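## Task

Remove the mug from the cupboard and set it on the desk standing upright, then close both cupboard doors fully. The mug must not drop more than a few centimetres, be hit hard or end up not upright. Slamming a door open or closed fails, as does the robot toppling or ending tilted. Nothing may rely on the robot to stay in place at the end; release everything and move away before finishing.

## Robot and tools

Robot: a simulated Hello Robot Stretch 4 with a single arm. It has an omni-wheel base, a lift on a mast, an arm that telescopes forward, a wrist with yaw, pitch and roll, and a two-finger gripper. It stands about 1.6 m tall and the base rim is within 0.23 m of the base origin. Loose objects may occasionally get a small nudge from outside.

Frames: the base frame sits on the floor under the base centre, with x forward, y left and z up. hand_pose is reported in this frame; it is a point between the open fingertips, and the printed value may be a little off. The odometry frame is the base frame where the scene began. base_odometry counts wheel turns, so slipping shows up as travel. Heading runs -3.142 to 3.142, positive to the left.

execute_actions(actions, cameras): actions holds one action or none. An empty list only returns state and images. An action can have "base", "joints" or both, plus optional "pace" ("slow", "default", "fast", "max") and optional "contact_limits". Alternatively it can be {"end_of_arm": "enable_torque"} on its own, which re-enables a wrist or gripper motor that has switched off.

Base moves are offsets from where the base last measured itself, and each action takes exactly one:
- translate_m: metres straight ahead, range -2 to 2, forward positive.
- strafe_m: metres sideways, range -2 to 2, left positive.
- rotate_rad: radians, range -3.2 to 3.2, counter-clockwise (left) positive.

"joints" is a single object keyed by joint name, and each value is an absolute target:
- lift_m: 0 to 1.2 m.
- arm_m: 0 to 0.55 m of extension.
- wrist_yaw_rad: -1.134 to 4.276. 0 is forward, positive turns left, 3.14 is folded back, and above 3.4 the arm can get in the way.
- wrist_pitch_rad: -1.117 to 4.259. 0 is level and 1.57 points straight down.
- wrist_roll_rad: -1.117 to 4.259. 0 keeps the fingers level; positive turns clockwise as seen from behind.
- gripper_m: -0.038 to 0.141 m of fingertip gap. Values below 0 press the tips together.

Joint targets outside their range are clipped and the result reports it. Unknown keys or other out-of-range values reject the whole call, and nothing moves. Motions in one action start together and may finish at different times. An action lasts at most 15 s. A joint or base left out of an action may still be pushing toward an earlier target.

contact_limits takes only arm_m, from 0 (lightest) to 0.75 (hardest); the default is 0.5. The arm stops when it pushes harder than this.

Base top speeds by pace are 0.1, 0.3, 0.4 and 0.6 m/s, and turning is 1, 2, 3 and 4 rad/s. With lift_m above 0.2 these are capped further, down to 0.3 m/s and 1 rad/s at full height.

To unfold the wrist at the start, send lift_m 0.4 with wrist_yaw_rad 0.

cameras: a list drawn from head_camera, head_left_camera, head_right_camera, wrist_camera and all. Leaving it out or null gives all cameras, and [] gives none. head_camera looks ahead and down; turn the base to point it elsewhere. The two head fisheyes look down more steeply and show the base and arm. wrist_camera looks along the fingers, with the tips low in the picture.

Other tools:
- wait(seconds): 0 to 10 s, returns state and images.
- zoom_image(camera, region [x0,y0,x1,y1]): crops the latest full image, at most 504x504 px, with the origin top-left.
- read_manual: returns licence text only.
- finished_scene(scene): takes 1 or 2, ends that scene for good and reports success. It also reveals the next scene's task.

Result lines:
- base_status and joint_status describe how each motion ended: done, off_target, contact_stop_at_<key>, limit_stop_at_<name>, time_out or torque_fault.
- After a stop the joint drops its target. After contact_stop, the lift, arm or wheels go slack, so a slack lift may sink.
- limit_stop_at_tilt means the lean exceeds 6 degrees; parts go slack and ignore commands until the lean is reduced.
- limit_stop_at_own_body means a self-collision was avoided. It is likely with the gripper tilted up (pitch < -0.2) and rolled (roll < -0.4 or > 4).
- torque_fault means a wrist or gripper motor went limp; send enable_torque.
- A stop in one call cancels the later calls in the same reply.
- on_its_own lists anything not commanded by this call; "held at" there is a target, not a position.
- lidar_m gives 12 distances in 30-degree sectors: the 1st straight ahead, 4th left, 7th behind, 10th right. "-" means nothing seen or something closer than 0.25 m. Table tops count.
- wrist_depth_mm is a 7x7 grid of depths in mm (100 to 2000).
- turned_by_wheels versus turned_by_imu: a gap above about 0.1 rad means a collision or slip, and the heading error is about their difference.
- base_tilt is in degrees, forward and right positive.
- motor_effort is a percentage, with the last action's peak in brackets; it is noisy. Wheel effort is positive for a right turn.

Gripping: command a gap smaller than the object. Closing harder pulls the object toward the wrist. Neither the gripper reading nor "done" confirms a hold; check the gripper effort or the images. If the tips get stuck on a surface, raise the lift.

Things to avoid:
- Open and close the doors gently and at a slow pace; never slam them.
- Do not drop or knock the mug, and set it down upright.
- Do not turn or drive with more than 1 kg held at arm_m above 0.2.
- Avoid hard or high pushes, which can tip the robot.
- Do not let base or arm motion jam the gripper into things.
- At the end, open the gripper and back away before calling finished_scene.

The simulation keeps running while you think.

Each tool is called after "Call:" by a JSON object that holds its "method" and its "body".

## Session

I'll start by checking the robot's state and camera views.

Call:
{"method": "execute_actions", "body": {"actions": []}}

Scene clock: 0.00 s.
base_odometry: x=+0.000 y=+0.000 heading=+0.000 (m, m, rad; odometry frame)
turned_by_wheels: +0.000 (rad since the last result)
turned_by_imu: +0.000 (rad since the last result)
base_tilt: forward=+0.1 right=-0.4 (deg)
lidar_m: 1.31 1.35 1.34 1.57 2.52 2.76 2.90 1.93 2.33 2.40 1.19 1.16
base_status: not commanded
joint_positions: lift_m=+0.196 arm_m=+0.002 wrist_yaw_rad=+3.069 wrist_pitch_rad=+0.021 wrist_roll_rad=-0.017 gripper_m=+0.057
joint_status: not commanded
motor_effort: lift_m=+21 arm_m=-1 wrist_yaw_rad=+1 wrist_pitch_rad=-4 wrist_roll_rad=+0 gripper_m=-2 wheel_0=+0 wheel_1=+0 wheel_2=+0 (%)
hand_pose: x=-0.1085 y=+0.1080 z=+0.3679 quat_wxyz=(+0.036, -0.011, -0.008, +0.999) (m; base frame)
wrist_depth_mm: 139 141 - - - - - / 104 140 - - - - - / 108 140 293 - - - - / 120 140 - - - - - / 904 - - - - - - / 1618 1618 1366 1756 1618 1808 1808 / 1025 976 931 1008 946 1118 1138
pictures: head_camera, head_left_camera, head_right_camera, wrist_camera
Images, in order (width x height): head_camera 420x560, head_left_camera 420x672, head_right_camera 420x672, wrist_camera 616x392.

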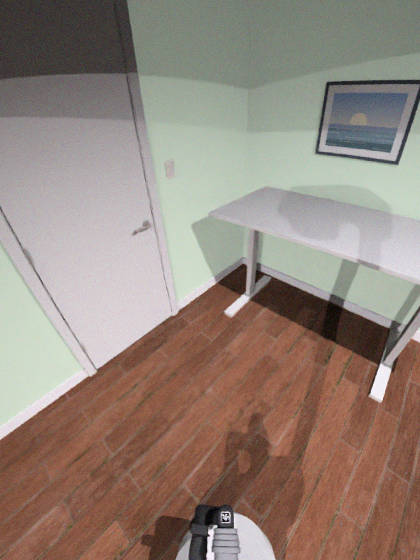

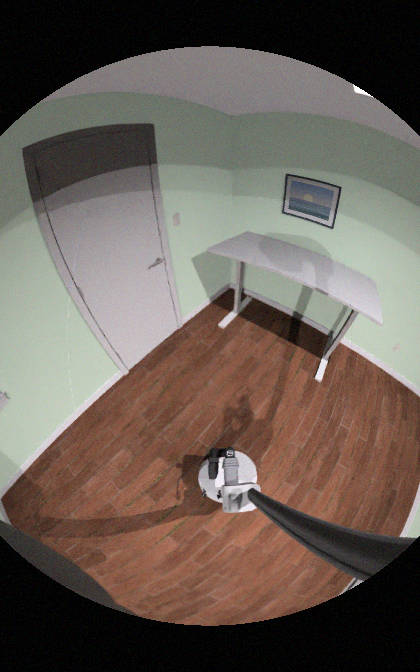

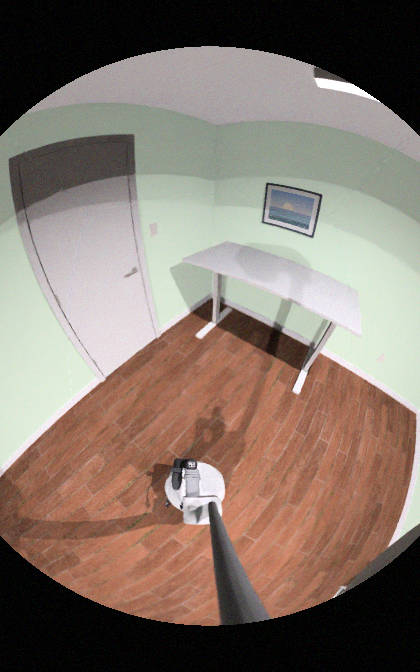

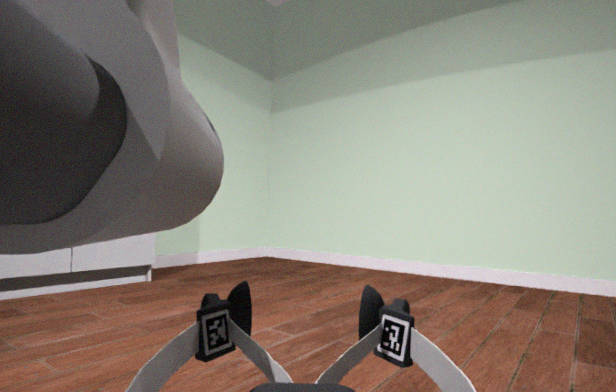

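Call:
{"method": "execute_actions", "body": {"actions": [{"base": {"rotate_rad": -2.5}, "joints": {"lift_m": 0.5, "wrist_yaw_rad": 0}, "pace": "fast"}]}}

Scene clock: 4.33 s.
base_odometry: x=+0.000 y=+0.000 heading=-2.500 (m, m, rad; odometry frame)
turned_by_wheels: -2.500 (rad since the last result)
turned_by_imu: -2.498 (rad since the last result)
base_tilt: forward=+0.0 right=-0.4 (deg)
lidar_m: 1.91 2.36 2.26 1.17 1.19 1.37 1.36 1.37 1.62 2.76 2.74 2.15
base_status: done
joint_positions: lift_m=+0.500 arm_m=+0.002 wrist_yaw_rad=+0.001 wrist_pitch_rad=+0.021 wrist_roll_rad=-0.017 gripper_m=+0.057
joint_status: all done
motor_effort: lift_m=+24(25) arm_m=-1(1) wrist_yaw_rad=-3(6) wrist_pitch_rad=-5(5) wrist_roll_rad=-1(1) gripper_m=-3(2) wheel_0=+0(5) wheel_1=+0(11) wheel_2=+0(7) (%)
hand_pose: x=+0.4614 y=-0.0873 z=+0.6719 quat_wxyz=(+1.000, -0.008, +0.011, +0.000) (m; base frame)
wrist_depth_mm: 1863 - - - - - - / 1863 - - - - - - / 1863 - - 1756 - - - / 1863 - - 1661 1756 - - / 1808 1921 - 1708 1756 - - / 1808 1921 1808 1661 1756 - - / 1661 1618 1576 1661 1576 1921 1863
pictures: head_camera, head_left_camera, head_right_camera, wrist_camera
Images, in order (width x height): head_camera 420x560, head_left_camera 420x672, head_right_camera 420x672, wrist_camera 616x392.

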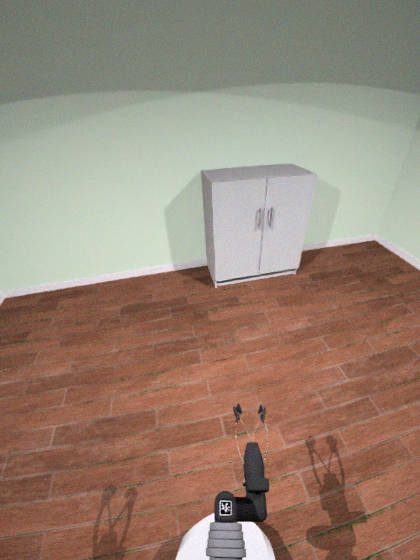

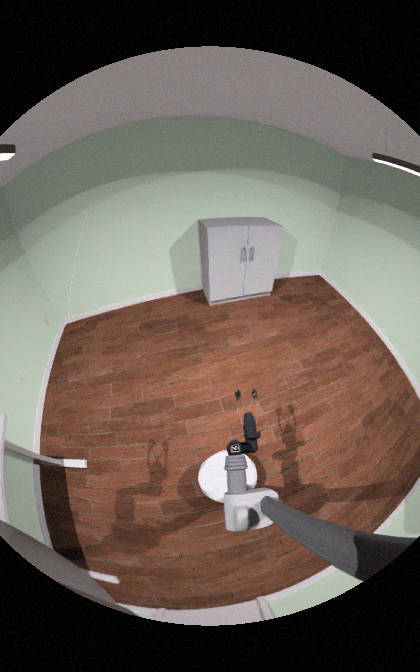

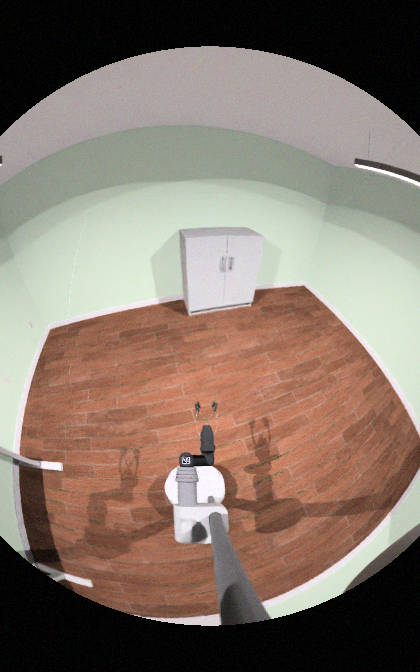

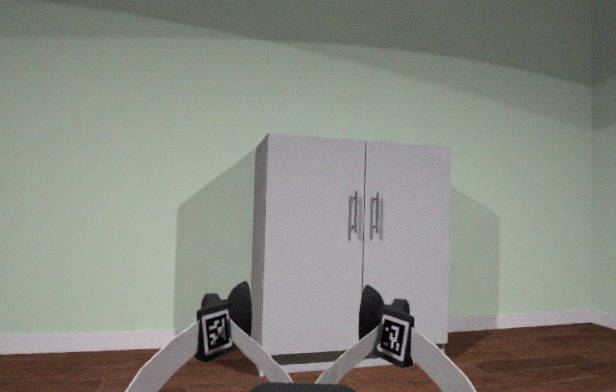

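Call:
{"method": "zoom_image", "body": {"camera": "head_camera", "region": [180, 140, 340, 310]}}

Call:
{"method": "zoom_image", "body": {"camera": "wrist_camera", "region": [230, 110, 480, 392]}}

Region (180, 140, 340, 310) of head_camera's 420x560 image, scaled by 2.965, with more detail than that image has; it fills the left 474 columns of this view, and the rest is white.

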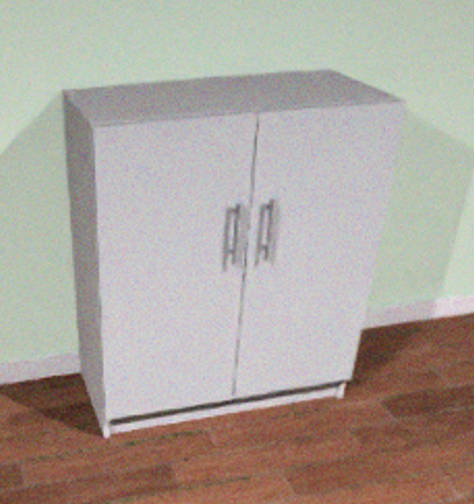

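Region (230, 110, 480, 392) of wrist_camera's 616x392 image, scaled by 1.787; it fills the left 447 columns of this view, and the rest is white.

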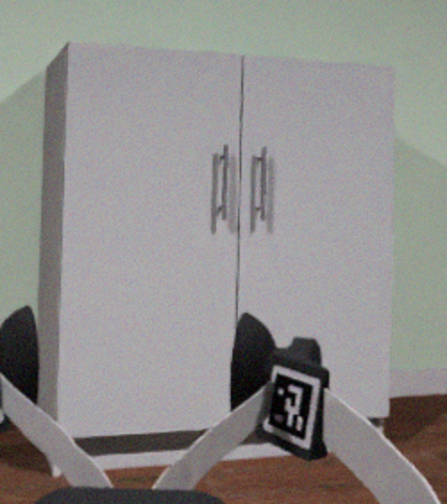

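Call:
{"method": "execute_actions", "body": {"actions": [{"base": {"rotate_rad": 0.25}, "pace": "fast"}], "cameras": []}}

Call:
{"method": "execute_actions", "body": {"actions": [{"base": {"translate_m": 0.95}, "pace": "max"}], "cameras": []}}

Call:
{"method": "execute_actions", "body": {"actions": [{"base": {"strafe_m": -0.74}, "pace": "max"}]}}

Scene clock: 38.17 s.
base_odometry: x=+0.000 y=+0.000 heading=-2.250 (m, m, rad; odometry frame)
turned_by_wheels: +0.250 (rad since the last result)
turned_by_imu: +0.251 (rad since the last result)
base_tilt: forward=+0.0 right=-0.4 (deg)
lidar_m: 1.90 2.45 1.22 1.17 1.24 1.41 1.34 1.45 1.99 2.75 2.87 1.94
base_status: done
joint_positions: lift_m=+0.500 arm_m=+0.002 wrist_yaw_rad=+0.000 wrist_pitch_rad=+0.021 wrist_roll_rad=-0.017 gripper_m=+0.057
joint_status: not commanded
motor_effort: lift_m=+24(24) arm_m=-1(1) wrist_yaw_rad=+1(1) wrist_pitch_rad=-5(5) wrist_roll_rad=+0(1) gripper_m=-5(2) wheel_0=+0(5) wheel_1=+1(7) wheel_2=+1(6) (%)
hand_pose: x=+0.4614 y=-0.0874 z=+0.6719 quat_wxyz=(+1.000, -0.008, +0.011, +0.000) (m; base frame)
wrist_depth_mm: - - - - - - - / - - - - - - - / - - - - - 1618 - / - - - - 1618 1576 1618 / - - - - 1618 1618 1618 / - - - - 1618 1576 1576 / 1661 1618 1576 1708 1576 1618 1618
pictures: none
No camera images: the call's "cameras" was empty. Leave "cameras" out to get every camera's image.

Scene clock: 41.60 s.
base_odometry: x=-0.597 y=-0.739 heading=-2.250 (m, m, rad; odometry frame)
turned_by_wheels: +0.000 (rad since the last result)
turned_by_imu: +0.000 (rad since the last result)
base_tilt: forward=+0.0 right=-0.4 (deg)
lidar_m: 1.38 1.43 1.99 1.95 1.32 1.73 2.28 2.44 2.87 2.76 1.29 1.01
base_status: done
joint_positions: lift_m=+0.500 arm_m=+0.002 wrist_yaw_rad=+0.000 wrist_pitch_rad=+0.021 wrist_roll_rad=-0.017 gripper_m=+0.057
joint_status: not commanded
motor_effort: lift_m=+23(24) arm_m=-1(1) wrist_yaw_rad=-1(0) wrist_pitch_rad=-5(5) wrist_roll_rad=-1(1) gripper_m=-3(4) wheel_0=-1(5) wheel_1=-1(8) wheel_2=+1(11) (%)
hand_pose: x=+0.4614 y=-0.0874 z=+0.6720 quat_wxyz=(+1.000, -0.008, +0.011, +0.000) (m; base frame)
wrist_depth_mm: 1182 1182 1182 1182 1182 1182 1182 / 1182 1160 1182 1182 1160 707 707 / 1138 1160 1160 1160 1138 707 707 / 1160 1160 1138 1160 1138 699 707 / 1138 1160 1138 1138 1138 707 699 / 1138 1138 1138 1138 946 691 691 / 1138 1138 1138 1138 917 699 699
pictures: none
No camera images: the call's "cameras" was empty. Leave "cameras" out to get every camera's image.

Scene clock: 44.47 s.
base_odometry: x=-1.173 y=-0.275 heading=-2.250 (m, m, rad; odometry frame)
turned_by_wheels: +0.000 (rad since the last result)
turned_by_imu: -0.003 (rad since the last result)
base_tilt: forward=+0.0 right=-0.4 (deg)
lidar_m: 0.89 0.95 2.00 2.27 2.02 2.44 2.33 2.44 2.11 2.02 1.96 0.93
base_status: done
joint_positions: lift_m=+0.500 arm_m=+0.002 wrist_yaw_rad=+0.000 wrist_pitch_rad=+0.021 wrist_roll_rad=-0.017 gripper_m=+0.057
joint_status: not commanded
motor_effort: lift_m=+23(23) arm_m=+0(0) wrist_yaw_rad=-1(0) wrist_pitch_rad=-4(5) wrist_roll_rad=-1(0) gripper_m=-3(4) wheel_0=-1(14) wheel_1=+1(10) wheel_2=+1(2) (%)
hand_pose: x=+0.4614 y=-0.0874 z=+0.6720 quat_wxyz=(+1.000, -0.008, +0.011, +0.000) (m; base frame)
wrist_depth_mm: 1160 707 707 1182 1160 1160 1160 / 1160 699 699 699 699 699 699 / 1182 699 691 691 699 699 699 / 1138 691 691 691 691 691 691 / 1138 691 683 683 683 691 699 / 1118 683 683 691 683 683 691 / 1138 683 676 683 676 691 891
pictures: head_camera, head_left_camera, head_right_camera, wrist_camera
Images, in order (width x height): head_camera 420x560, head_left_camera 420x672, head_right_camera 420x672, wrist_camera 616x392.

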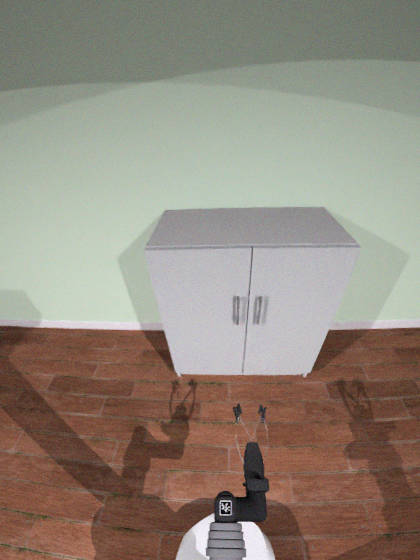

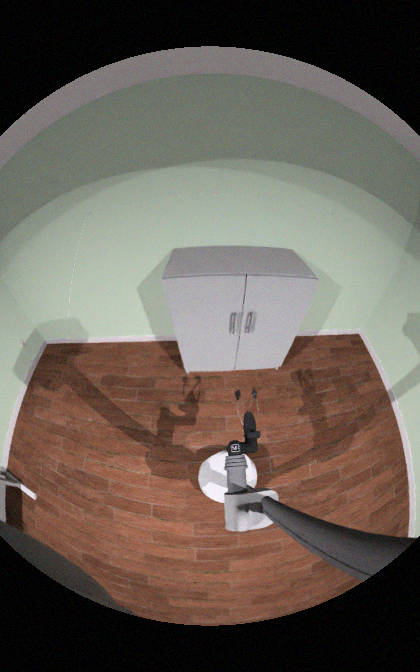

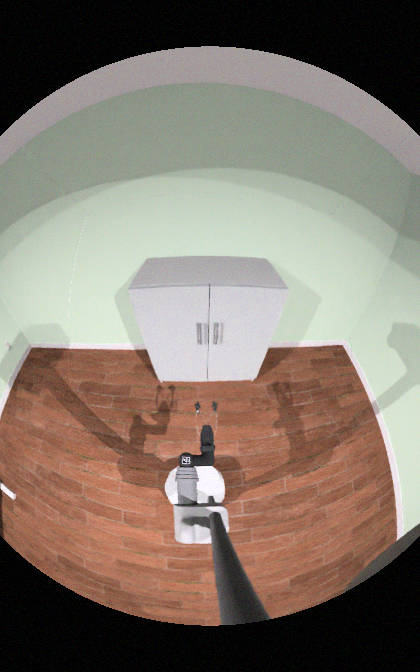

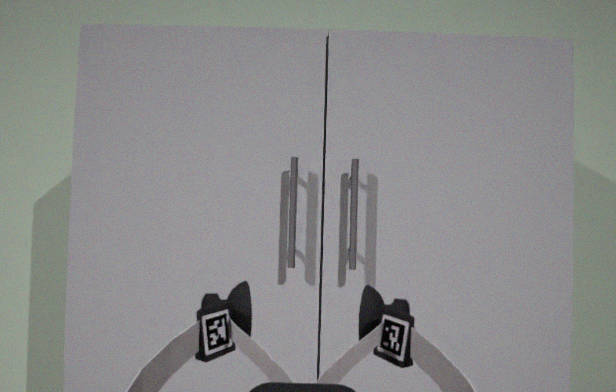

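Call:
{"method": "execute_actions", "body": {"actions": [{"base": {"strafe_m": -0.079}, "joints": {"lift_m": 0.56, "arm_m": 0.3, "gripper_m": 0.055}, "pace": "fast"}], "cameras": ["head_camera", "wrist_camera"]}}

Scene clock: 67.53 s.
base_odometry: x=-1.234 y=-0.225 heading=-2.250 (m, m, rad; odometry frame)
turned_by_wheels: +0.000 (rad since the last result)
turned_by_imu: +0.000 (rad since the last result)
base_tilt: forward=+0.0 right=-0.4 (deg)
lidar_m: 0.87 0.95 1.98 2.26 2.09 2.44 2.35 2.45 2.01 1.94 1.94 0.94
base_status: done
joint_positions: lift_m=+0.560 arm_m=+0.299 wrist_yaw_rad=+0.000 wrist_pitch_rad=+0.021 wrist_roll_rad=-0.017 gripper_m=+0.055
joint_status: all done
motor_effort: lift_m=+24(25) arm_m=+6(7) wrist_yaw_rad=-1(1) wrist_pitch_rad=-5(5) wrist_roll_rad=-1(1) gripper_m=-4(4) wheel_0=+0(7) wheel_1=+1(9) wheel_2=+1(0) (%)
hand_pose: x=+0.7582 y=-0.0874 z=+0.7319 quat_wxyz=(+1.000, -0.008, +0.010, +0.000) (m; base frame)
wrist_depth_mm: 404 404 404 404 404 410 407 / 402 404 404 404 404 404 404 / 399 402 402 399 402 402 402 / 399 399 399 402 399 402 399 / 397 397 397 397 399 399 397 / 394 394 219 397 394 397 397 / 392 394 394 359 392 394 394
pictures: head_camera, wrist_camera
Images, in order (width x height): head_camera 420x560, wrist_camera 616x392.

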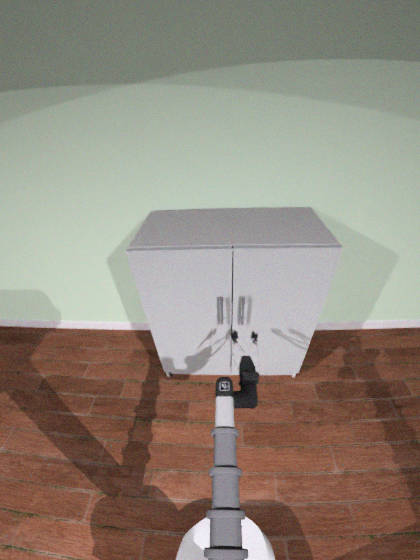

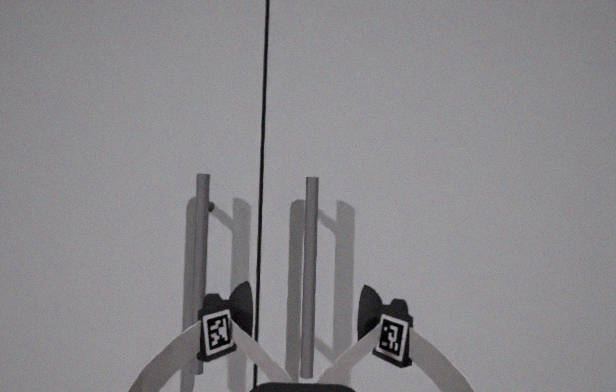

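Call:
{"method": "execute_actions", "body": {"actions": [{"joints": {"arm_m": 0.432}, "contact_limits": {"arm_m": 0.2}}], "cameras": ["head_camera", "wrist_camera"]}}

Scene clock: 73.57 s.
base_odometry: x=-1.234 y=-0.225 heading=-2.250 (m, m, rad; odometry frame)
turned_by_wheels: +0.000 (rad since the last result)
turned_by_imu: +0.001 (rad since the last result)
base_tilt: forward=+0.0 right=-0.4 (deg)
lidar_m: 0.89 0.95 2.01 2.27 2.10 2.44 2.34 2.46 2.03 1.96 1.95 0.94
base_status: not commanded
joint_positions: lift_m=+0.560 arm_m=+0.431 wrist_yaw_rad=+0.000 wrist_pitch_rad=+0.021 wrist_roll_rad=-0.017 gripper_m=+0.055
joint_status: all done
motor_effort: lift_m=+24(24) arm_m=+6(6) wrist_yaw_rad=+0(1) wrist_pitch_rad=-6(4) wrist_roll_rad=+0(1) gripper_m=-3(3) wheel_0=+0(0) wheel_1=+1(1) wheel_2=+1(1) (%)
contact_limits: arm_m 0.2
hand_pose: x=+0.8902 y=-0.0874 z=+0.7319 quat_wxyz=(+1.000, -0.008, +0.010, +0.000) (m; base frame)
wrist_depth_mm: 272 272 272 272 273 274 274 / 272 272 271 272 272 271 272 / 271 270 271 270 271 270 271 / 268 268 268 268 270 267 270 / 268 267 267 267 267 267 268 / 265 265 219 267 266 267 267 / 264 264 265 231 265 265 266
pictures: head_camera, wrist_camera
Images, in order (width x height): head_camera 420x560, wrist_camera 616x392.

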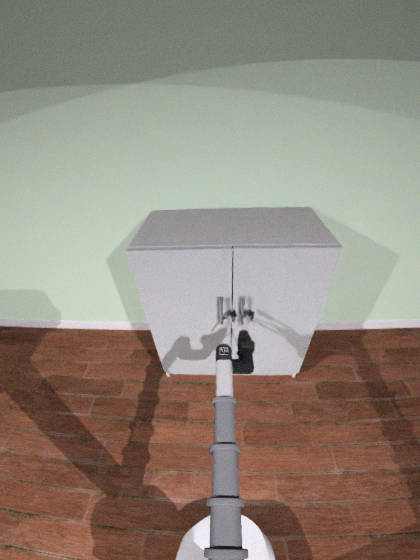

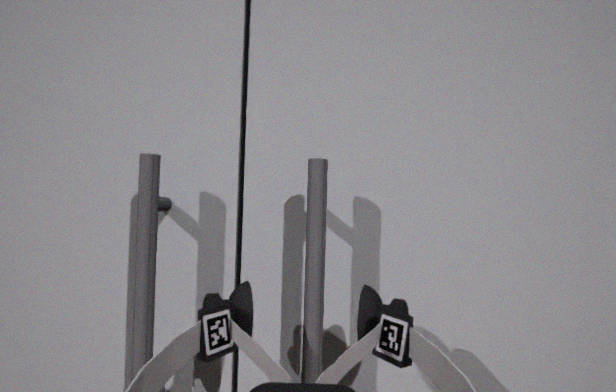

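Call:
{"method": "execute_actions", "body": {"actions": [{"joints": {"arm_m": 0.436, "gripper_m": -0.02}, "contact_limits": {"arm_m": 0.2}}], "cameras": ["wrist_camera"]}}

Scene clock: 78.77 s.
base_odometry: x=-1.234 y=-0.225 heading=-2.250 (m, m, rad; odometry frame)
turned_by_wheels: +0.000 (rad since the last result)
turned_by_imu: +0.001 (rad since the last result)
base_tilt: forward=+0.1 right=-0.5 (deg)
lidar_m: 0.90 0.95 2.01 2.29 2.10 2.43 2.35 2.45 2.03 1.95 1.94 0.93
base_status: not commanded
joint_positions: lift_m=+0.560 arm_m=+0.435 wrist_yaw_rad=+0.000 wrist_pitch_rad=+0.021 wrist_roll_rad=-0.017 gripper_m=-0.020
joint_status: all done
motor_effort: lift_m=+24(24) arm_m=+5(5) wrist_yaw_rad=+2(11) wrist_pitch_rad=-4(5) wrist_roll_rad=-1(1) gripper_m=-14(14) wheel_0=+0(2) wheel_1=+0(1) wheel_2=+2(1) (%)
contact_limits: arm_m 0.2
hand_pose: x=+0.8944 y=-0.0875 z=+0.7319 quat_wxyz=(+1.000, -0.008, +0.010, +0.000) (m; base frame)
wrist_depth_mm: 270 268 270 267 268 270 268 / 267 268 267 268 267 268 268 / 265 267 266 267 267 266 266 / 264 264 264 264 264 265 266 / 263 264 264 264 264 264 265 / 262 263 262 204 262 263 263 / 259 260 176 197 174 260 262
pictures: wrist_camera
Images, in order (width x height): wrist_camera 616x392.

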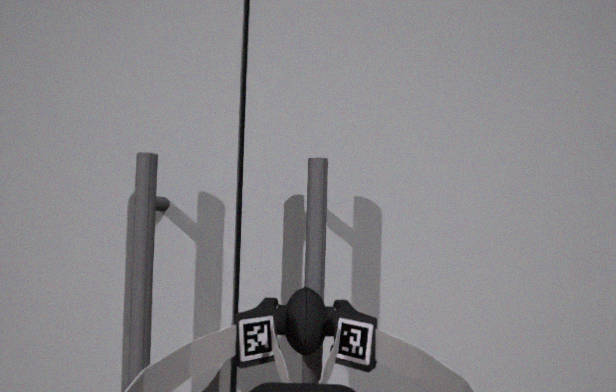

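Call:
{"method": "execute_actions", "body": {"actions": [{"joints": {"gripper_m": 0.04}}], "cameras": []}}

Call:
{"method": "execute_actions", "body": {"actions": [{"base": {"strafe_m": -0.005}, "joints": {"arm_m": 0.455}, "contact_limits": {"arm_m": 0.2}}], "cameras": ["wrist_camera"]}}

Scene clock: 83.00 s.
base_odometry: x=-1.234 y=-0.225 heading=-2.250 (m, m, rad; odometry frame)
turned_by_wheels: +0.000 (rad since the last result)
turned_by_imu: +0.001 (rad since the last result)
base_tilt: forward=+0.0 right=-0.3 (deg)
lidar_m: 0.89 0.96 1.99 2.25 2.09 2.42 2.34 2.46 2.02 1.94 1.95 0.94
base_status: not commanded
joint_positions: lift_m=+0.560 arm_m=+0.435 wrist_yaw_rad=-0.002 wrist_pitch_rad=+0.021 wrist_roll_rad=-0.017 gripper_m=+0.040
joint_status: all done
motor_effort: lift_m=+24(24) arm_m=+6(5) wrist_yaw_rad=+7(8) wrist_pitch_rad=-4(5) wrist_roll_rad=-1(1) gripper_m=+0(14) wheel_0=+3(3) wheel_1=+2(2) wheel_2=-1(2) (%)
hand_pose: x=+0.8942 y=-0.0881 z=+0.7319 quat_wxyz=(+1.000, -0.008, +0.010, -0.001) (m; base frame)
wrist_depth_mm: 268 270 268 270 270 271 271 / 267 267 268 266 270 268 268 / 266 267 266 267 267 267 267 / 265 265 265 265 266 266 266 / 263 265 264 265 265 265 265 / 263 263 263 263 263 263 263 / 260 260 262 181 177 263 263
pictures: none
No camera images: the call's "cameras" was empty. Leave "cameras" out to get every camera's image.

Scene clock: 83.77 s.
base_odometry: x=-1.238 y=-0.222 heading=-2.249 (m, m, rad; odometry frame)
turned_by_wheels: +0.001 (rad since the last result)
turned_by_imu: +0.001 (rad since the last result)
base_tilt: forward=+0.0 right=-0.5 (deg)
lidar_m: 0.89 0.96 2.02 2.27 2.11 2.44 2.35 2.46 2.02 1.94 1.97 0.95
base_status: done
joint_positions: lift_m=+0.560 arm_m=+0.436 wrist_yaw_rad=-0.001 wrist_pitch_rad=+0.021 wrist_roll_rad=-0.017 gripper_m=+0.040
joint_status: arm_m contact_stop (moved +0.001 of +0.020)
on_its_own: arm_m is slack since a contact_stop (your +0.455 is given up)
motor_effort: lift_m=+24(24) arm_m=+0(17) wrist_yaw_rad=+4(36) wrist_pitch_rad=-3(4) wrist_roll_rad=-1(0) gripper_m=+0(0) wheel_0=+7(10) wheel_1=+2(5) wheel_2=-2(11) (%)
contact_limits: arm_m 0.2
hand_pose: x=+0.8951 y=-0.0878 z=+0.7320 quat_wxyz=(+1.000, -0.008, +0.010, -0.001) (m; base frame)
wrist_depth_mm: 268 268 268 268 268 268 268 / 267 267 266 267 268 267 267 / 266 266 265 266 266 266 266 / 264 264 265 265 265 265 265 / 264 264 264 263 264 264 264 / 262 262 262 263 263 262 263 / 262 259 190 176 177 262 262
pictures: wrist_camera
Images, in order (width x height): wrist_camera 616x392.

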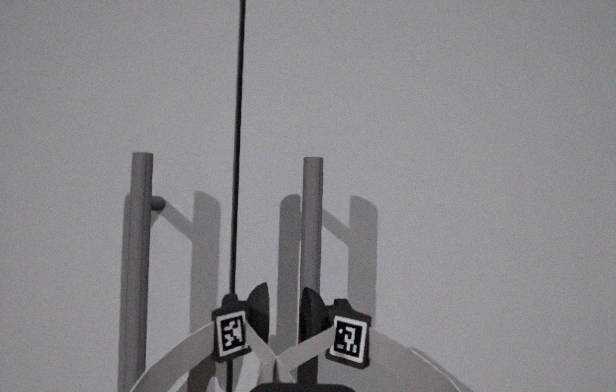

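Call:
{"method": "execute_actions", "body": {"actions": [{"joints": {"arm_m": 0.405, "gripper_m": 0.055}}], "cameras": ["wrist_camera"]}}

Scene clock: 85.73 s.
base_odometry: x=-1.238 y=-0.222 heading=-2.249 (m, m, rad; odometry frame)
turned_by_wheels: +0.000 (rad since the last result)
turned_by_imu: +0.000 (rad since the last result)
base_tilt: forward=+0.1 right=-0.5 (deg)
lidar_m: 0.87 0.94 2.01 2.25 2.11 2.44 2.34 2.45 2.01 1.93 1.96 0.95
base_status: not commanded
joint_positions: lift_m=+0.560 arm_m=+0.406 wrist_yaw_rad=+0.000 wrist_pitch_rad=+0.021 wrist_roll_rad=-0.017 gripper_m=+0.055
joint_status: all done
motor_effort: lift_m=+24(24) arm_m=-6(7) wrist_yaw_rad=+0(13) wrist_pitch_rad=-4(4) wrist_roll_rad=+0(0) gripper_m=-4(3) wheel_0=+2(8) wheel_1=-1(2) wheel_2=+1(2) (%)
hand_pose: x=+0.8655 y=-0.0874 z=+0.7319 quat_wxyz=(+1.000, -0.008, +0.010, +0.000) (m; base frame)
wrist_depth_mm: 298 297 298 298 297 297 298 / 296 297 297 297 296 297 297 / 294 294 294 294 294 294 294 / 293 294 294 294 296 293 294 / 293 291 291 291 293 291 293 / 289 290 220 290 291 291 291 / 289 289 289 257 289 289 290
pictures: wrist_camera
Images, in order (width x height): wrist_camera 616x392.

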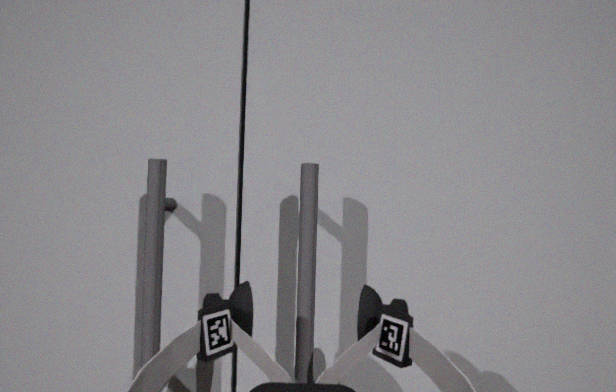

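Fingers are free and centred on the bar. Moving in deeper this time.

Call:
{"method": "execute_actions", "body": {"actions": [{"joints": {"arm_m": 0.456}, "contact_limits": {"arm_m": 0.2}}], "cameras": ["wrist_camera"]}}

Call:
{"method": "execute_actions", "body": {"actions": [{"joints": {"gripper_m": -0.015}}], "cameras": ["wrist_camera"]}}

Scene clock: 88.30 s.
base_odometry: x=-1.238 y=-0.222 heading=-2.249 (m, m, rad; odometry frame)
turned_by_wheels: +0.000 (rad since the last result)
turned_by_imu: +0.000 (rad since the last result)
base_tilt: forward=+0.0 right=-0.4 (deg)
lidar_m: 0.89 0.95 2.01 2.27 2.10 2.45 2.34 2.45 2.01 1.93 1.94 0.94
base_status: not commanded
joint_positions: lift_m=+0.560 arm_m=+0.455 wrist_yaw_rad=+0.000 wrist_pitch_rad=+0.021 wrist_roll_rad=-0.017 gripper_m=+0.055
joint_status: all done
motor_effort: lift_m=+24(24) arm_m=+6(5) wrist_yaw_rad=+0(0) wrist_pitch_rad=-4(5) wrist_roll_rad=+0(0) gripper_m=-1(2) wheel_0=+1(1) wheel_1=-1(1) wheel_2=+1(1) (%)
contact_limits: arm_m 0.2
hand_pose: x=+0.9142 y=-0.0874 z=+0.7319 quat_wxyz=(+1.000, -0.008, +0.010, +0.000) (m; base frame)
wrist_depth_mm: 249 249 249 248 249 250 248 / 247 247 248 248 248 248 248 / 247 246 246 247 247 247 246 / 245 245 245 245 246 245 246 / 244 243 244 244 244 245 245 / 242 244 219 243 243 243 243 / 241 208 241 208 240 242 241
pictures: wrist_camera
Images, in order (width x height): wrist_camera 616x392.

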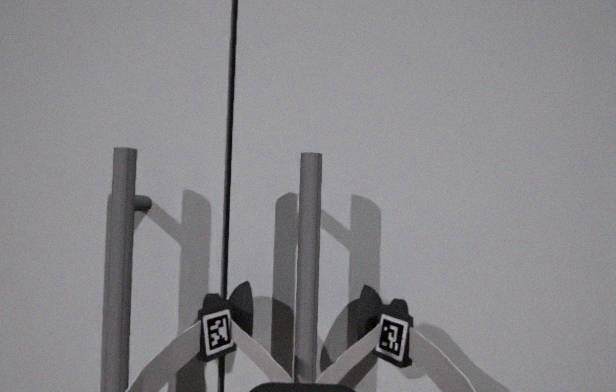

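Scene clock: 89.73 s.
base_odometry: x=-1.238 y=-0.222 heading=-2.250 (m, m, rad; odometry frame)
turned_by_wheels: +0.000 (rad since the last result)
turned_by_imu: +0.000 (rad since the last result)
base_tilt: forward=+0.1 right=-0.4 (deg)
lidar_m: 0.86 0.95 1.98 2.29 2.10 2.44 2.33 2.46 2.01 1.93 1.95 0.95
base_status: not commanded
joint_positions: lift_m=+0.560 arm_m=+0.455 wrist_yaw_rad=-0.001 wrist_pitch_rad=+0.021 wrist_roll_rad=-0.017 gripper_m=-0.015
joint_status: all done
motor_effort: lift_m=+24(24) arm_m=+4(6) wrist_yaw_rad=+2(4) wrist_pitch_rad=-4(6) wrist_roll_rad=-1(0) gripper_m=-15(17) wheel_0=+0(2) wheel_1=-2(2) wheel_2=+0(1) (%)
hand_pose: x=+0.9146 y=-0.0876 z=+0.7319 quat_wxyz=(+1.000, -0.008, +0.011, +0.000) (m; base frame)
wrist_depth_mm: 248 247 248 242 243 244 245 / 247 246 246 241 243 242 244 / 245 245 246 240 241 241 243 / 244 245 243 238 239 242 242 / 243 243 243 237 238 239 241 / 241 242 242 206 238 239 239 / 241 208 179 201 177 237 238
pictures: wrist_camera
Images, in order (width x height): wrist_camera 616x392.

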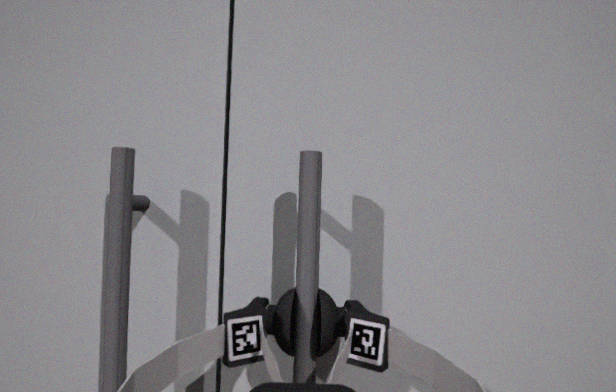

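Call:
{"method": "execute_actions", "body": {"actions": [{"base": {"strafe_m": -0.02}, "joints": {"arm_m": 0.36}}], "cameras": ["head_camera", "wrist_camera"]}}

Scene clock: 105.03 s.
base_odometry: x=-1.253 y=-0.209 heading=-2.250 (m, m, rad; odometry frame)
turned_by_wheels: +0.000 (rad since the last result)
turned_by_imu: +0.001 (rad since the last result)
base_tilt: forward=+0.0 right=-0.4 (deg)
lidar_m: 0.79 0.97 2.00 2.27 2.14 2.44 2.34 2.44 2.01 1.91 1.94 0.89
base_status: done
joint_positions: lift_m=+0.560 arm_m=+0.361 wrist_yaw_rad=-0.002 wrist_pitch_rad=+0.021 wrist_roll_rad=-0.017 gripper_m=-0.015
joint_status: all done
motor_effort: lift_m=+24(24) arm_m=-7(10) wrist_yaw_rad=+6(25) wrist_pitch_rad=-5(5) wrist_roll_rad=-1(1) gripper_m=-16(16) wheel_0=-2(10) wheel_1=+0(7) wheel_2=+0(6) (%)
hand_pose: x=+0.8203 y=-0.0881 z=+0.7319 quat_wxyz=(+1.000, -0.008, +0.011, -0.001) (m; base frame)
wrist_depth_mm: 342 343 234 242 257 276 293 / 340 340 233 241 257 274 293 / 336 338 232 238 255 273 290 / 336 336 231 235 254 271 289 / 336 336 231 236 254 271 287 / 334 334 228 204 253 268 289 / 329 332 179 201 177 268 285
pictures: head_camera, wrist_camera
Images, in order (width x height): head_camera 420x560, wrist_camera 616x392.

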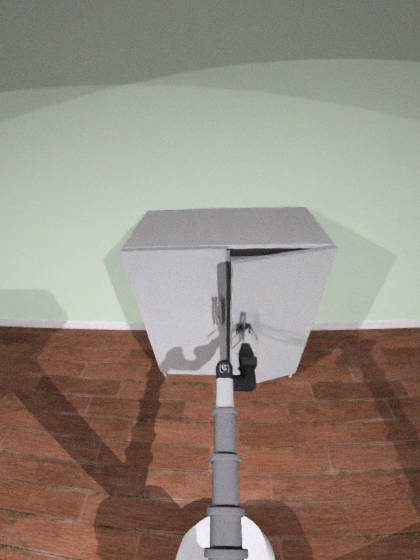

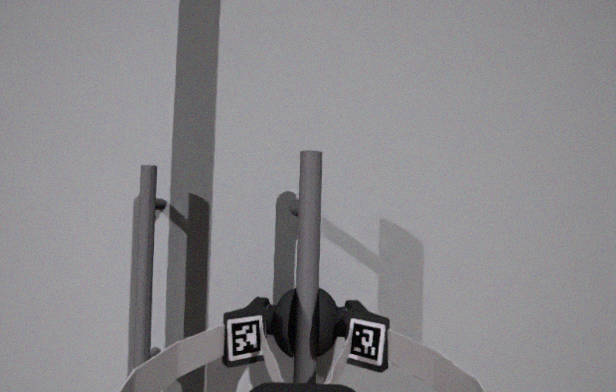

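Call:
{"method": "execute_actions", "body": {"actions": [{"base": {"strafe_m": -0.05}, "joints": {"arm_m": 0.273}}], "cameras": ["head_camera", "wrist_camera"]}}

Scene clock: 108.37 s.
base_odometry: x=-1.292 y=-0.178 heading=-2.250 (m, m, rad; odometry frame)
turned_by_wheels: +0.000 (rad since the last result)
turned_by_imu: +0.001 (rad since the last result)
base_tilt: forward=+0.0 right=-0.5 (deg)
lidar_m: 0.68 0.96 2.00 2.26 2.18 2.43 2.34 2.45 1.95 1.86 1.93 0.84
base_status: done
joint_positions: lift_m=+0.560 arm_m=+0.274 wrist_yaw_rad=+0.002 wrist_pitch_rad=+0.021 wrist_roll_rad=-0.017 gripper_m=-0.015
joint_status: all done
motor_effort: lift_m=+24(24) arm_m=-6(8) wrist_yaw_rad=-4(16) wrist_pitch_rad=-5(5) wrist_roll_rad=+0(1) gripper_m=-16(18) wheel_0=+0(11) wheel_1=+2(14) wheel_2=+2(4) (%)
hand_pose: x=+0.7335 y=-0.0870 z=+0.7319 quat_wxyz=(+1.000, -0.008, +0.011, +0.001) (m; base frame)
wrist_depth_mm: 427 427 224 243 278 324 377 / 427 427 224 243 277 324 375 / 424 424 223 242 276 322 375 / 421 424 220 233 276 320 373 / 421 421 219 234 274 320 373 / 418 418 211 202 273 317 370 / 415 413 179 200 177 317 370
pictures: head_camera, wrist_camera
Images, in order (width x height): head_camera 420x560, wrist_camera 616x392.

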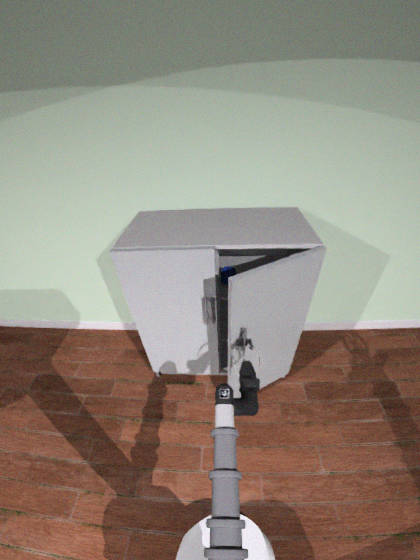

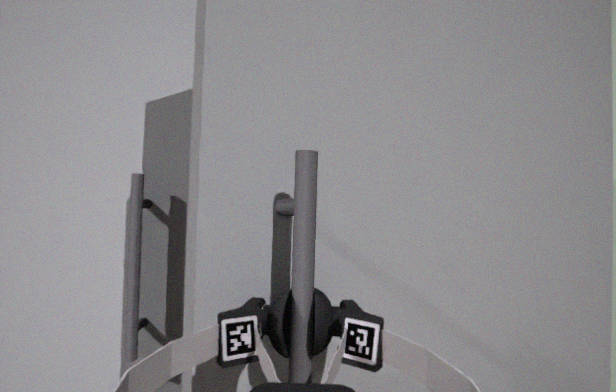

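Call:
{"method": "zoom_image", "body": {"camera": "head_camera", "region": [180, 230, 300, 330]}}

Region (180, 230, 300, 330) of head_camera's 420x560 image, scaled by 4.200, with more detail than that image has.

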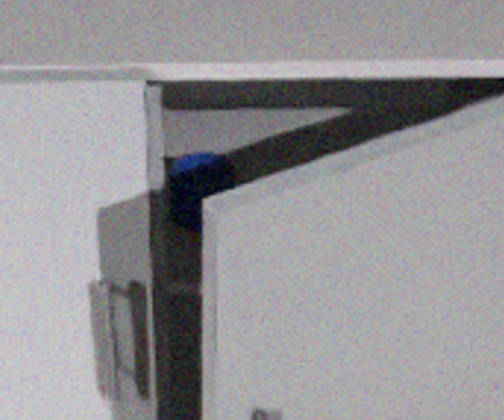

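Call:
{"method": "execute_actions", "body": {"actions": [{"joints": {"gripper_m": 0.035}}], "cameras": ["wrist_camera"]}}

Call:
{"method": "execute_actions", "body": {"actions": [{"joints": {"arm_m": 0.215, "gripper_m": 0.14}}], "cameras": ["head_camera", "wrist_camera"]}}

Scene clock: 143.07 s.
base_odometry: x=-1.292 y=-0.178 heading=-2.250 (m, m, rad; odometry frame)
turned_by_wheels: +0.000 (rad since the last result)
turned_by_imu: +0.001 (rad since the last result)
base_tilt: forward=+0.1 right=-0.4 (deg)
lidar_m: 0.71 0.94 2.00 2.26 2.15 2.44 2.35 2.46 1.94 1.86 1.94 0.84
base_status: not commanded
joint_positions: lift_m=+0.560 arm_m=+0.274 wrist_yaw_rad=+0.000 wrist_pitch_rad=+0.021 wrist_roll_rad=-0.017 gripper_m=+0.035
joint_status: all done
motor_effort: lift_m=+24(24) arm_m=-5(6) wrist_yaw_rad=+1(11) wrist_pitch_rad=-5(5) wrist_roll_rad=+0(1) gripper_m=-6(12) wheel_0=+1(3) wheel_1=+1(2) wheel_2=+1(2) (%)
hand_pose: x=+0.7333 y=-0.0874 z=+0.7319 quat_wxyz=(+1.000, -0.008, +0.011, +0.000) (m; base frame)
wrist_depth_mm: 427 430 234 254 289 334 387 / 427 427 231 255 289 332 382 / 427 427 231 253 286 332 382 / 424 424 230 253 286 330 379 / 421 421 229 252 286 329 379 / 418 418 220 211 286 327 379 / 413 415 190 208 187 327 377
pictures: wrist_camera
Images, in order (width x height): wrist_camera 616x392.

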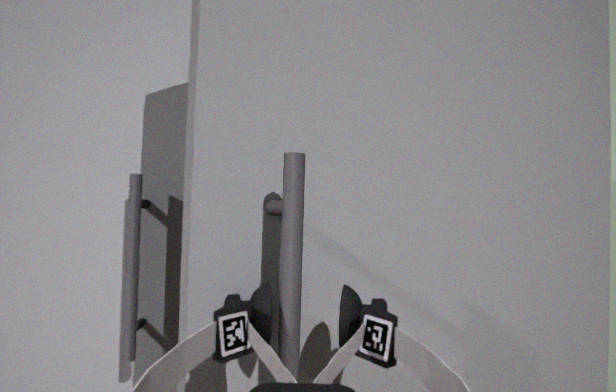

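Scene clock: 145.10 s.
base_odometry: x=-1.292 y=-0.178 heading=-2.250 (m, m, rad; odometry frame)
turned_by_wheels: +0.000 (rad since the last result)
turned_by_imu: +0.000 (rad since the last result)
base_tilt: forward=+0.0 right=-0.4 (deg)
lidar_m: 0.71 0.94 2.01 2.26 2.18 2.43 2.34 2.45 1.96 1.87 1.92 0.85
base_status: not commanded
joint_positions: lift_m=+0.560 arm_m=+0.216 wrist_yaw_rad=+0.000 wrist_pitch_rad=+0.021 wrist_roll_rad=-0.017 gripper_m=+0.140
joint_status: all done
motor_effort: lift_m=+24(24) arm_m=-6(8) wrist_yaw_rad=+0(1) wrist_pitch_rad=-5(6) wrist_roll_rad=+0(0) gripper_m=+0(2) wheel_0=+1(1) wheel_1=+1(1) wheel_2=+1(1) (%)
hand_pose: x=+0.6754 y=-0.0874 z=+0.7319 quat_wxyz=(+1.000, -0.008, +0.011, +0.000) (m; base frame)
wrist_depth_mm: 488 488 294 312 355 410 480 / 484 484 293 312 353 410 480 / 480 480 293 314 353 404 473 / 480 477 291 312 351 407 469 / 473 477 289 310 351 404 469 / 477 210 286 309 349 387 469 / 473 469 276 156 338 382 469
pictures: head_camera, wrist_camera
Images, in order (width x height): head_camera 420x560, wrist_camera 616x392.

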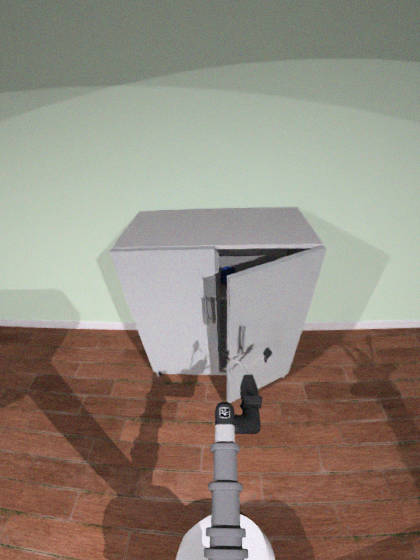

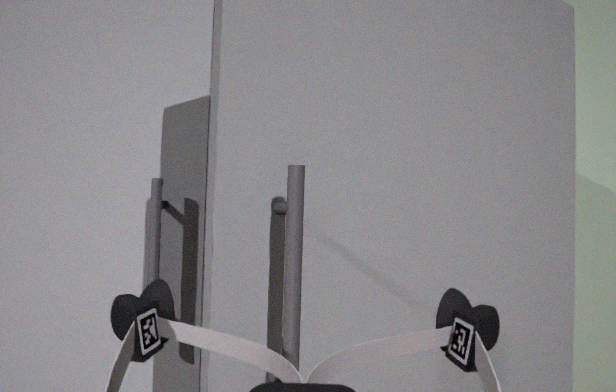

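Call:
{"method": "execute_actions", "body": {"actions": [{"base": {"strafe_m": 0.135}, "joints": {"gripper_m": 0.0}, "pace": "fast"}], "cameras": ["head_camera", "wrist_camera"]}}

Scene clock: 164.73 s.
base_odometry: x=-1.187 y=-0.263 heading=-2.250 (m, m, rad; odometry frame)
turned_by_wheels: +0.000 (rad since the last result)
turned_by_imu: +0.001 (rad since the last result)
base_tilt: forward=+0.0 right=-0.5 (deg)
lidar_m: 0.72 0.96 1.99 2.27 2.05 2.41 2.34 2.46 2.09 2.01 1.95 0.74
base_status: done
joint_positions: lift_m=+0.560 arm_m=+0.216 wrist_yaw_rad=+0.000 wrist_pitch_rad=+0.021 wrist_roll_rad=-0.017 gripper_m=+0.000
joint_status: all done
motor_effort: lift_m=+24(24) arm_m=-6(6) wrist_yaw_rad=+1(0) wrist_pitch_rad=-5(5) wrist_roll_rad=+0(0) gripper_m=-5(5) wheel_0=+1(13) wheel_1=+0(8) wheel_2=+1(1) (%)
hand_pose: x=+0.6754 y=-0.0874 z=+0.7319 quat_wxyz=(+1.000, -0.008, +0.011, +0.000) (m; base frame)
wrist_depth_mm: 488 488 492 488 296 320 370 / 484 484 484 488 293 320 370 / 484 488 488 488 293 319 368 / 484 484 480 488 291 312 364 / 480 480 480 477 293 310 364 / 477 477 473 205 285 309 362 / 473 473 176 185 176 307 362
pictures: head_camera, wrist_camera
Images, in order (width x height): head_camera 420x560, wrist_camera 616x392.

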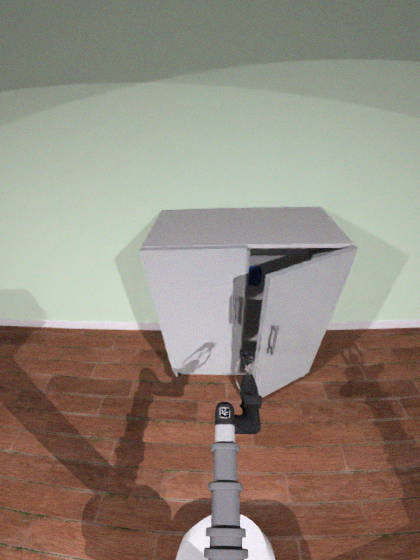

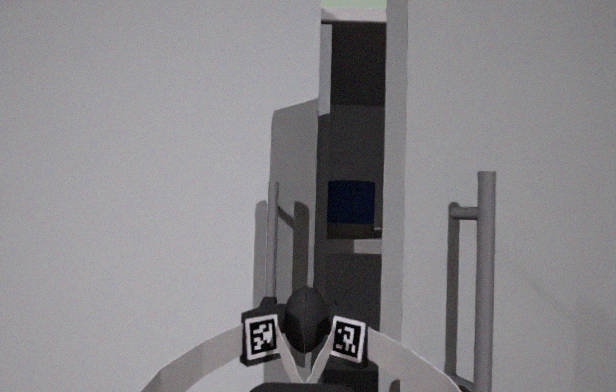

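Call:
{"method": "execute_actions", "body": {"actions": [{"joints": {"arm_m": 0.35}, "contact_limits": {"arm_m": 0.2}, "pace": "fast"}], "cameras": ["head_camera", "wrist_camera"]}}

Scene clock: 169.77 s.
base_odometry: x=-1.187 y=-0.263 heading=-2.250 (m, m, rad; odometry frame)
turned_by_wheels: +0.000 (rad since the last result)
turned_by_imu: +0.001 (rad since the last result)
base_tilt: forward=+0.0 right=-0.4 (deg)
lidar_m: 0.73 0.96 2.01 2.26 2.03 2.43 2.34 2.46 2.09 2.00 1.94 0.73
base_status: not commanded
joint_positions: lift_m=+0.560 arm_m=+0.349 wrist_yaw_rad=+0.000 wrist_pitch_rad=+0.021 wrist_roll_rad=-0.017 gripper_m=+0.000
joint_status: all done
motor_effort: lift_m=+24(24) arm_m=+6(9) wrist_yaw_rad=-2(1) wrist_pitch_rad=-5(4) wrist_roll_rad=+0(0) gripper_m=-6(6) wheel_0=+0(0) wheel_1=+0(0) wheel_2=+1(1) (%)
contact_limits: arm_m 0.2
hand_pose: x=+0.8082 y=-0.0874 z=+0.7319 quat_wxyz=(+1.000, -0.008, +0.011, +0.000) (m; base frame)
wrist_depth_mm: 355 355 355 355 530 157 164 / 353 353 353 355 768 156 163 / 351 351 353 353 788 155 163 / 351 351 351 351 788 155 162 / 349 351 349 351 473 154 162 / 349 347 347 206 788 153 161 / 345 347 177 185 176 153 160
pictures: head_camera, wrist_camera
Images, in order (width x height): head_camera 420x560, wrist_camera 616x392.

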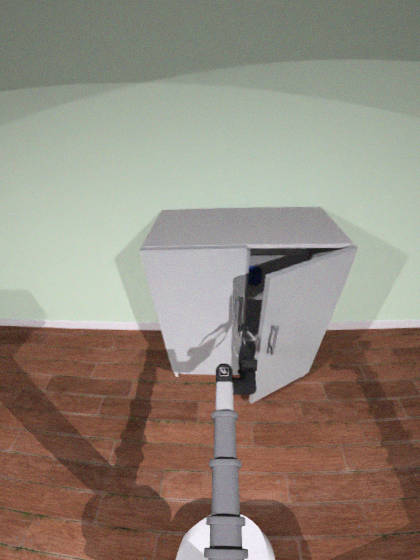

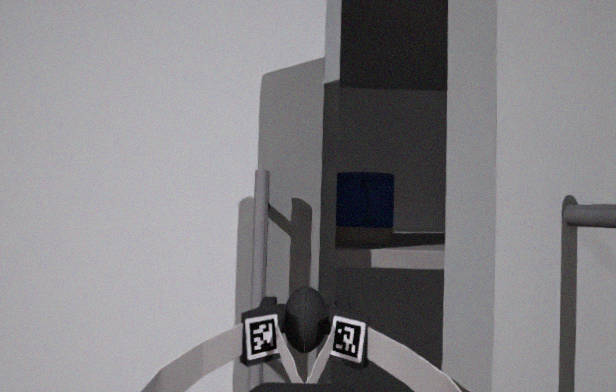

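Call:
{"method": "execute_actions", "body": {"actions": [{"base": {"strafe_m": -0.27}, "joints": {"arm_m": 0.21}, "pace": "slow"}], "cameras": ["head_camera", "wrist_camera"]}}

Scene clock: 178.20 s.
base_odometry: x=-1.397 y=-0.094 heading=-2.247 (m, m, rad; odometry frame)
turned_by_wheels: +0.002 (rad since the last result)
turned_by_imu: +0.140 (rad since the last result)
base_tilt: forward=+0.0 right=-0.5 (deg)
lidar_m: 0.61 1.01 2.39 2.25 2.40 2.35 2.32 2.21 1.76 1.77 1.74 0.62
base_status: done
joint_positions: lift_m=+0.560 arm_m=+0.210 wrist_yaw_rad=+0.014 wrist_pitch_rad=+0.021 wrist_roll_rad=-0.017 gripper_m=+0.000
joint_status: all done
on_its_own: wrist_yaw_rad is at rest, and its effort (-40) is outside its rest range (-13 to +13)
motor_effort: lift_m=+24(24) arm_m=-3(8) wrist_yaw_rad=-40(42) wrist_pitch_rad=-4(5) wrist_roll_rad=+0(1) gripper_m=-8(9) wheel_0=+17(20) wheel_1=+7(8) wheel_2=+6(8) (%)
hand_pose: x=+0.6710 y=-0.0833 z=+0.7319 quat_wxyz=(+1.000, -0.008, +0.010, +0.007) (m; base frame)
wrist_depth_mm: 580 554 530 539 181 228 293 / 569 544 525 715 181 225 291 / 564 544 521 946 180 217 289 / 559 539 517 627 180 186 287 / 559 535 517 549 179 202 286 / 554 535 508 196 179 209 287 / 549 530 181 176 163 208 286
pictures: head_camera, wrist_camera
Images, in order (width x height): head_camera 420x560, wrist_camera 616x392.

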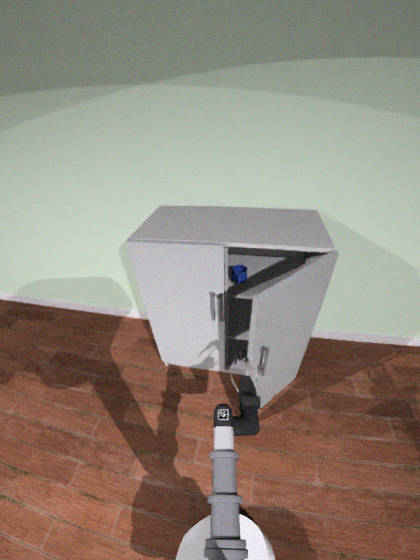

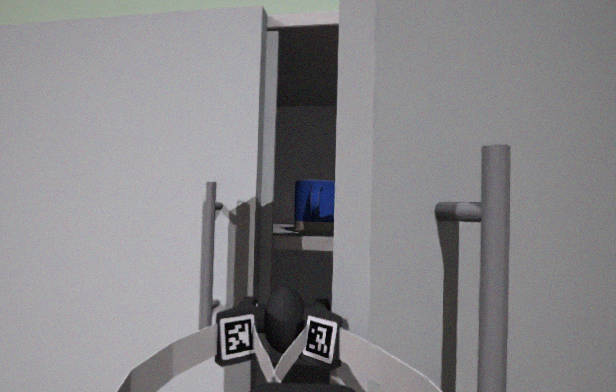

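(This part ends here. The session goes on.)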